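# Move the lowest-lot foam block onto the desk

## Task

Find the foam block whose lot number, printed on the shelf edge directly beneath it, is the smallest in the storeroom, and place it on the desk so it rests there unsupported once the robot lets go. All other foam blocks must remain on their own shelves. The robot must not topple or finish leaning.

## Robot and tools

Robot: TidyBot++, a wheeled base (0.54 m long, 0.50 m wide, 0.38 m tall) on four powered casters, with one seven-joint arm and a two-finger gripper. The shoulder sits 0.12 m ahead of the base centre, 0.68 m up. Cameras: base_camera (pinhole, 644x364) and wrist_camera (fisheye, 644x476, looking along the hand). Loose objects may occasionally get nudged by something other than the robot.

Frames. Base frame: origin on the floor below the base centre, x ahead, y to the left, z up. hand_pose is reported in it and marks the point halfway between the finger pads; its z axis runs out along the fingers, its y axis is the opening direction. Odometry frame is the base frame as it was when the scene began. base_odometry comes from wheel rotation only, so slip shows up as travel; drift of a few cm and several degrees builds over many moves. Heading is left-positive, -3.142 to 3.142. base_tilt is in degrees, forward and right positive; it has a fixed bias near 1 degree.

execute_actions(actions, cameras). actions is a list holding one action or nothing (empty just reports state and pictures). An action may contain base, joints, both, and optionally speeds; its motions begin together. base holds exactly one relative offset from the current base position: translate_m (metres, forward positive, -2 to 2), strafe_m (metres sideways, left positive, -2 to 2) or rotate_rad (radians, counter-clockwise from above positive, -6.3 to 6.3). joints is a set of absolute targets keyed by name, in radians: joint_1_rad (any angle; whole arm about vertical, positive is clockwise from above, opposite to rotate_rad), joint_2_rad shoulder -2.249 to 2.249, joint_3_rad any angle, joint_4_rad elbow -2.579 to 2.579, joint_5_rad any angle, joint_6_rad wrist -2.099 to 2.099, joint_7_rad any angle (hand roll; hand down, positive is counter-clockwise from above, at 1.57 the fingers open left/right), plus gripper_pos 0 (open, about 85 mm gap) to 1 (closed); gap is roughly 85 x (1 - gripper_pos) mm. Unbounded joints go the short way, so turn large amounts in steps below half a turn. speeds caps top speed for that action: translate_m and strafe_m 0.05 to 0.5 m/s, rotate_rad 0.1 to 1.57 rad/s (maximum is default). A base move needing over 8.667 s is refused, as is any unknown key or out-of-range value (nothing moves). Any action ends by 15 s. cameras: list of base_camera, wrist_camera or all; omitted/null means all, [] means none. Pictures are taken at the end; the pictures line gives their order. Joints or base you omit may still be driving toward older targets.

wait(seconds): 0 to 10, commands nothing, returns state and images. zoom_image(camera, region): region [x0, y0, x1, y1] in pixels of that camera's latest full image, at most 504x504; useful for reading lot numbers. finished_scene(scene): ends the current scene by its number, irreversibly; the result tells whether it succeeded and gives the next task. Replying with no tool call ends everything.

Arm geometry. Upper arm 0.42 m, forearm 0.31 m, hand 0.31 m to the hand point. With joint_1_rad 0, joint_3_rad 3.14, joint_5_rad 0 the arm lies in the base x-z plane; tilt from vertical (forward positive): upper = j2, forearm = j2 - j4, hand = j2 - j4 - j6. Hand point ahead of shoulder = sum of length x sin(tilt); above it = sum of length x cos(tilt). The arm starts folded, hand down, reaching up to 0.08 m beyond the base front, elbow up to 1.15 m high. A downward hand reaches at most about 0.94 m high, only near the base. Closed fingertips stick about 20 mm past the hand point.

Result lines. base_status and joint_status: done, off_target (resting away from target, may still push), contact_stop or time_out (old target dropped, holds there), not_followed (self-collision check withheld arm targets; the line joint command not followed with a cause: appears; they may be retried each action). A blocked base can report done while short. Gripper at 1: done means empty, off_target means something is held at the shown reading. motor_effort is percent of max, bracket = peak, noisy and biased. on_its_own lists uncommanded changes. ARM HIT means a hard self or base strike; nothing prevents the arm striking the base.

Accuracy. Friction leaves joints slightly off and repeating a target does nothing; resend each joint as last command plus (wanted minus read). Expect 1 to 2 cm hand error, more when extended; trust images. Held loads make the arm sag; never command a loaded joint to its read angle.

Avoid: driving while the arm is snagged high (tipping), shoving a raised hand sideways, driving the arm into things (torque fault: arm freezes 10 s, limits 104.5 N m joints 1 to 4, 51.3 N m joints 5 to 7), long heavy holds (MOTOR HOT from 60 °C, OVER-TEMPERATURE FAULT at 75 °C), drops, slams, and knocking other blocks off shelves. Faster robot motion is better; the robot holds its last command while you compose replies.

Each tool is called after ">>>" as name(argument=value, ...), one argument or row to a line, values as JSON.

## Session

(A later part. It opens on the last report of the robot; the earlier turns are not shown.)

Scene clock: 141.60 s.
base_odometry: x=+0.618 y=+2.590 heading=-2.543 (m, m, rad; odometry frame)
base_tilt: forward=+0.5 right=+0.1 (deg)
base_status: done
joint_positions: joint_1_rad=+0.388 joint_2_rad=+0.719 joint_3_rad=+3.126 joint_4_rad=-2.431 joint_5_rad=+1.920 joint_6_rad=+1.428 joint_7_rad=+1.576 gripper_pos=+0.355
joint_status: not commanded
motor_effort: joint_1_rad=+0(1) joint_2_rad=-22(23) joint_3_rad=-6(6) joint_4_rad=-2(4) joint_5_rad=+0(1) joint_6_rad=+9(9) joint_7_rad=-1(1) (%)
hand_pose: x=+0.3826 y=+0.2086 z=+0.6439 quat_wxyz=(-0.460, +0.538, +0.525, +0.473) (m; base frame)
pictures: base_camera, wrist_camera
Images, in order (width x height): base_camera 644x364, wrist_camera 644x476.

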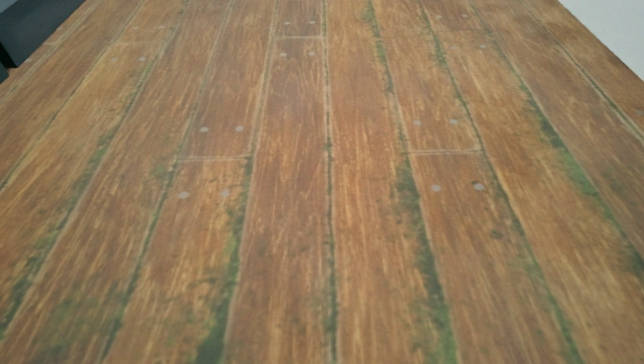

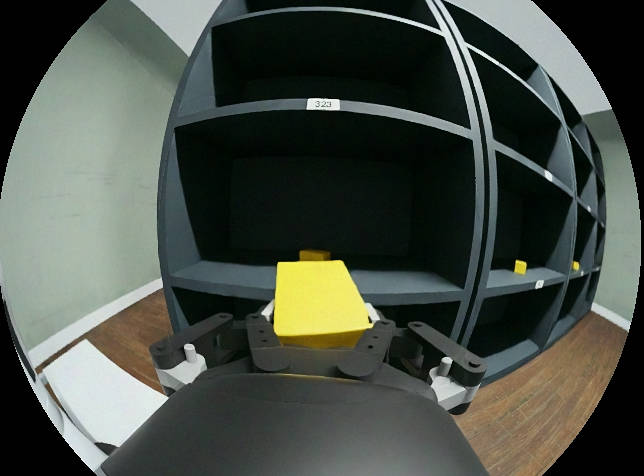

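>>> execute_actions(
  actions=[
    {"base":{"translate_m":-0.6},"joints":{"joint_1_rad":0,"joint_2_rad":-0.6,"joint_4_rad":-1.9,"joint_5_rad":0,"joint_6_rad":-0.6}},
  ],
  cameras=[],
)

>>> execute_actions(
  actions=[
    {"base":{"rotate_rad":1.57}},
  ],
)

>>> execute_actions(
  actions=[
    {"base":{"translate_m":1.9}},
  ],
)

Scene clock: 150.97 s.
base_odometry: x=+1.114 y=+2.929 heading=-2.543 (m, m, rad; odometry frame)
base_tilt: forward=+0.5 right=+0.1 (deg)
base_status: done
joint_positions: joint_1_rad=+0.015 joint_2_rad=-0.583 joint_3_rad=+3.126 joint_4_rad=-1.920 joint_5_rad=+0.030 joint_6_rad=-0.575 joint_7_rad=+1.576 gripper_pos=+0.356
joint_status: all done
motor_effort: joint_1_rad=+0(0) joint_2_rad=+0(25) joint_3_rad=-1(6) joint_4_rad=+21(22) joint_5_rad=+1(2) joint_6_rad=+9(9) joint_7_rad=+0(2) (%)
hand_pose: x=+0.4865 y=-0.0017 z=+1.0015 quat_wxyz=(+0.019, +0.817, +0.009, +0.576) (m; base frame)
pictures: none
No camera images: the call's "cameras" was empty. Leave "cameras" out to get every camera's image.

Scene clock: 153.30 s.
base_odometry: x=+1.114 y=+2.929 heading=-0.973 (m, m, rad; odometry frame)
base_tilt: forward=+0.5 right=+0.1 (deg)
base_status: done
joint_positions: joint_1_rad=+0.010 joint_2_rad=-0.583 joint_3_rad=+3.125 joint_4_rad=-1.920 joint_5_rad=+0.030 joint_6_rad=-0.575 joint_7_rad=+1.576 gripper_pos=+0.356
joint_status: not commanded
motor_effort: joint_1_rad=+0(1) joint_2_rad=+0(2) joint_3_rad=-1(1) joint_4_rad=+21(21) joint_5_rad=+0(1) joint_6_rad=+9(8) joint_7_rad=-1(1) (%)
hand_pose: x=+0.4865 y=+0.0003 z=+1.0016 quat_wxyz=(+0.018, +0.817, +0.012, +0.577) (m; base frame)
pictures: base_camera, wrist_camera
Images, in order (width x height): base_camera 644x364, wrist_camera 644x476.

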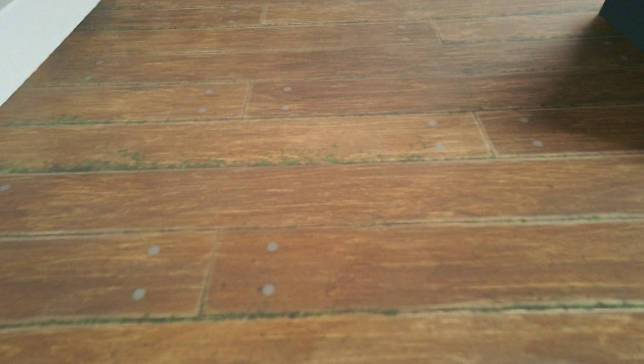

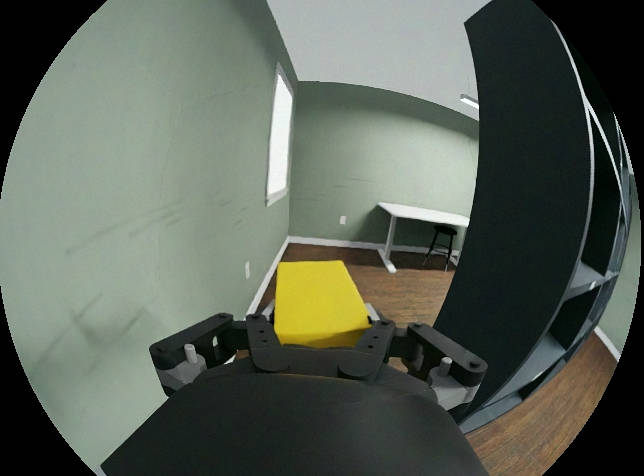

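Scene clock: 158.47 s.
base_odometry: x=+2.184 y=+1.359 heading=-0.973 (m, m, rad; odometry frame)
base_tilt: forward=+0.5 right=+0.1 (deg)
base_status: done
joint_positions: joint_1_rad=+0.010 joint_2_rad=-0.586 joint_3_rad=+3.125 joint_4_rad=-1.918 joint_5_rad=+0.030 joint_6_rad=-0.576 joint_7_rad=+1.576 gripper_pos=+0.356
joint_status: not commanded
motor_effort: joint_1_rad=+0(0) joint_2_rad=+0(3) joint_3_rad=+0(1) joint_4_rad=+22(22) joint_5_rad=+1(1) joint_6_rad=+9(9) joint_7_rad=-1(1) (%)
hand_pose: x=+0.4855 y=+0.0003 z=+1.0034 quat_wxyz=(+0.018, +0.816, +0.011, +0.578) (m; base frame)
pictures: base_camera, wrist_camera
Images, in order (width x height): base_camera 644x364, wrist_camera 644x476.

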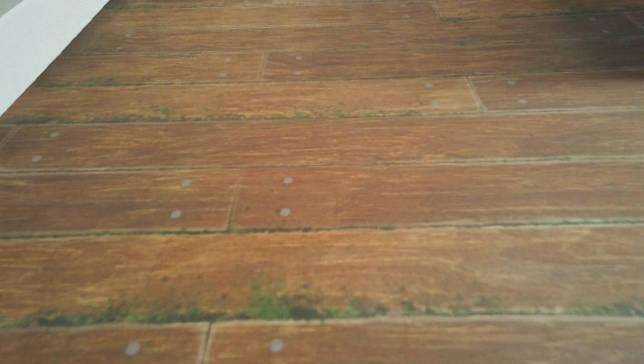

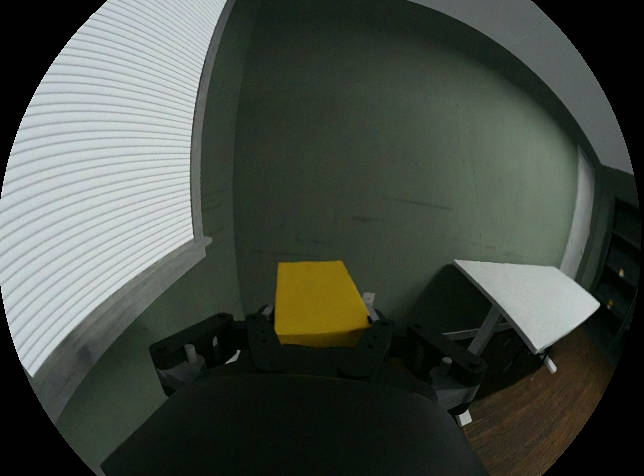

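>>> execute_actions(
  actions=[
    {"base":{"strafe_m":-1.15}},
  ],
)

>>> execute_actions(
  actions=[
    {"joints":{"joint_2_rad":0.46,"joint_4_rad":-1.6,"joint_6_rad":0.14}},
  ],
)

Scene clock: 165.83 s.
base_odometry: x=+1.234 y=+0.711 heading=-0.973 (m, m, rad; odometry frame)
base_tilt: forward=+0.5 right=+0.1 (deg)
base_status: done
joint_positions: joint_1_rad=+0.010 joint_2_rad=-0.586 joint_3_rad=+3.125 joint_4_rad=-1.918 joint_5_rad=+0.030 joint_6_rad=-0.576 joint_7_rad=+1.576 gripper_pos=+0.356
joint_status: not commanded
motor_effort: joint_1_rad=+0(1) joint_2_rad=+0(0) joint_3_rad=-1(2) joint_4_rad=+21(22) joint_5_rad=+1(1) joint_6_rad=+9(9) joint_7_rad=-1(2) (%)
hand_pose: x=+0.4855 y=+0.0005 z=+1.0036 quat_wxyz=(+0.018, +0.816, +0.012, +0.578) (m; base frame)
pictures: base_camera, wrist_camera
Images, in order (width x height): base_camera 644x364, wrist_camera 644x476.

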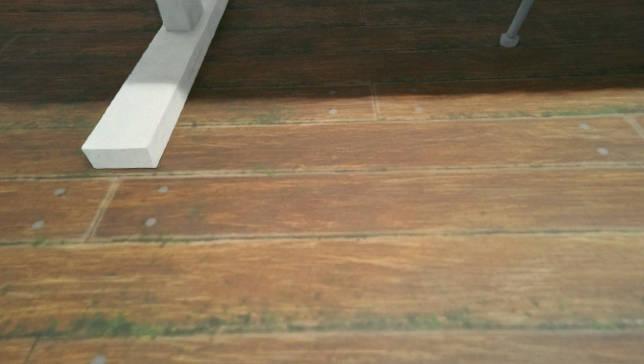

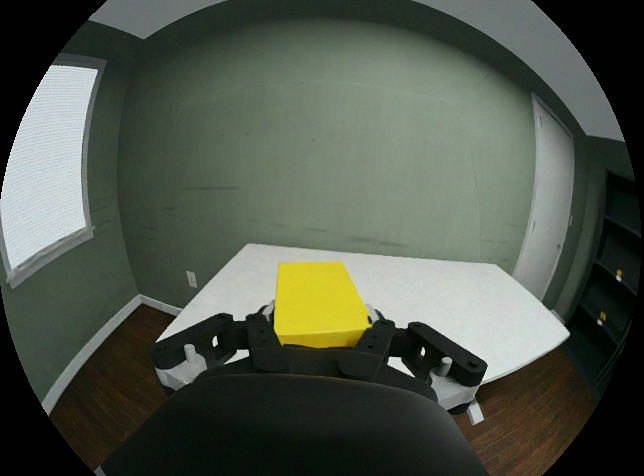

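Scene clock: 168.17 s.
base_odometry: x=+1.234 y=+0.711 heading=-0.973 (m, m, rad; odometry frame)
base_tilt: forward=+0.5 right=+0.1 (deg)
base_status: not commanded
joint_positions: joint_1_rad=+0.010 joint_2_rad=+0.448 joint_3_rad=+3.125 joint_4_rad=-1.623 joint_5_rad=+0.030 joint_6_rad=+0.107 joint_7_rad=+1.576 gripper_pos=+0.356
joint_status: all done
motor_effort: joint_1_rad=+0(0) joint_2_rad=-36(37) joint_3_rad=-2(1) joint_4_rad=+20(22) joint_5_rad=+1(1) joint_6_rad=+9(9) joint_7_rad=-2(1) (%)
hand_pose: x=+0.8645 y=+0.0050 z=+0.7912 quat_wxyz=(+0.004, +0.831, +0.015, +0.555) (m; base frame)
pictures: base_camera, wrist_camera
Images, in order (width x height): base_camera 644x364, wrist_camera 644x476.

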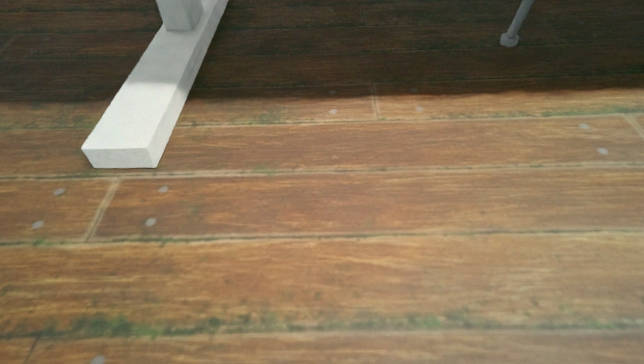

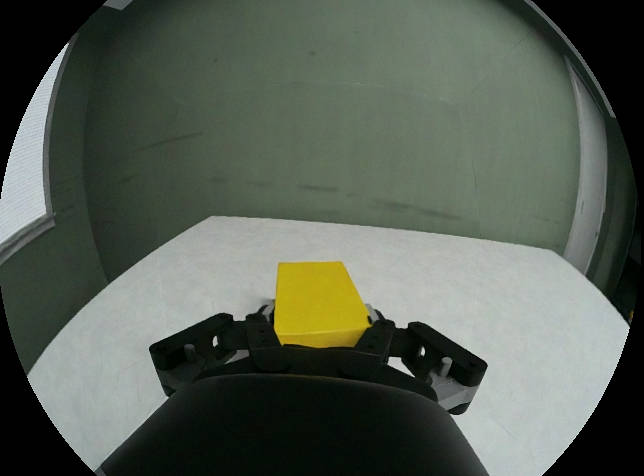

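>>> execute_actions(
  actions=[
    {"joints":{"joint_2_rad":0.555,"joint_6_rad":0.2}},
  ],
  cameras=[],
)

>>> execute_actions(
  actions=[
    {"joints":{"gripper_pos":0}},
  ],
  cameras=["wrist_camera"],
)

>>> execute_actions(
  actions=[
    {"joints":{"joint_2_rad":0.38}},
  ],
  cameras=["wrist_camera"],
)

Scene clock: 173.37 s.
base_odometry: x=+1.234 y=+0.711 heading=-0.973 (m, m, rad; odometry frame)
base_tilt: forward=+0.5 right=+0.2 (deg)
base_status: not commanded
joint_positions: joint_1_rad=+0.010 joint_2_rad=+0.537 joint_3_rad=+3.125 joint_4_rad=-1.615 joint_5_rad=+0.030 joint_6_rad=+0.178 joint_7_rad=+1.576 gripper_pos=+0.356
joint_status: all done
motor_effort: joint_1_rad=+0(0) joint_2_rad=-38(41) joint_3_rad=-2(2) joint_4_rad=+19(19) joint_5_rad=+0(1) joint_6_rad=+8(9) joint_7_rad=-2(1) (%)
hand_pose: x=+0.8832 y=+0.0054 z=+0.7486 quat_wxyz=(+0.003, +0.834, +0.015, +0.551) (m; base frame)
pictures: none
No camera images: the call's "cameras" was empty. Leave "cameras" out to get every camera's image.

Scene clock: 174.47 s.
base_odometry: x=+1.234 y=+0.711 heading=-0.973 (m, m, rad; odometry frame)
base_tilt: forward=+0.5 right=+0.1 (deg)
base_status: not commanded
joint_positions: joint_1_rad=+0.010 joint_2_rad=+0.537 joint_3_rad=+3.125 joint_4_rad=-1.615 joint_5_rad=+0.030 joint_6_rad=+0.178 joint_7_rad=+1.576 gripper_pos=+0.000
joint_status: all done
motor_effort: joint_1_rad=+0(0) joint_2_rad=-37(38) joint_3_rad=-2(2) joint_4_rad=+19(19) joint_5_rad=+0(0) joint_6_rad=+9(8) joint_7_rad=-1(2) (%)
hand_pose: x=+0.8832 y=+0.0054 z=+0.7486 quat_wxyz=(+0.003, +0.834, +0.015, +0.551) (m; base frame)
pictures: wrist_camera
Images, in order (width x height): wrist_camera 644x476.

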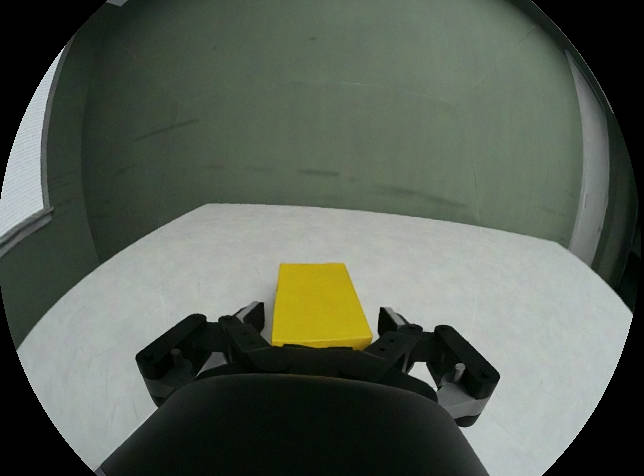

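Scene clock: 175.63 s.
base_odometry: x=+1.234 y=+0.711 heading=-0.973 (m, m, rad; odometry frame)
base_tilt: forward=+0.5 right=+0.2 (deg)
base_status: not commanded
joint_positions: joint_1_rad=+0.010 joint_2_rad=+0.384 joint_3_rad=+3.125 joint_4_rad=-1.609 joint_5_rad=+0.030 joint_6_rad=+0.178 joint_7_rad=+1.576 gripper_pos=+0.000
joint_status: all done
motor_effort: joint_1_rad=+1(0) joint_2_rad=-34(41) joint_3_rad=-1(2) joint_4_rad=+20(20) joint_5_rad=+1(1) joint_6_rad=+8(8) joint_7_rad=-1(1) (%)
hand_pose: x=+0.8651 y=+0.0056 z=+0.8679 quat_wxyz=(+0.004, +0.788, +0.015, +0.616) (m; base frame)
pictures: wrist_camera
Images, in order (width x height): wrist_camera 644x476.

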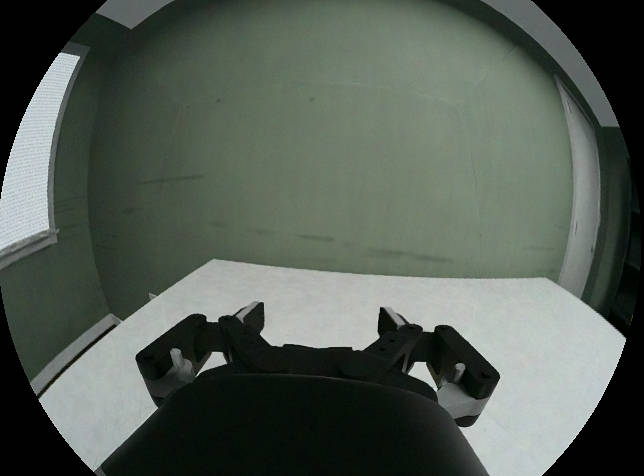

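>>> finished_scene(
  scene=2,
)

The scene is finished: the task was done.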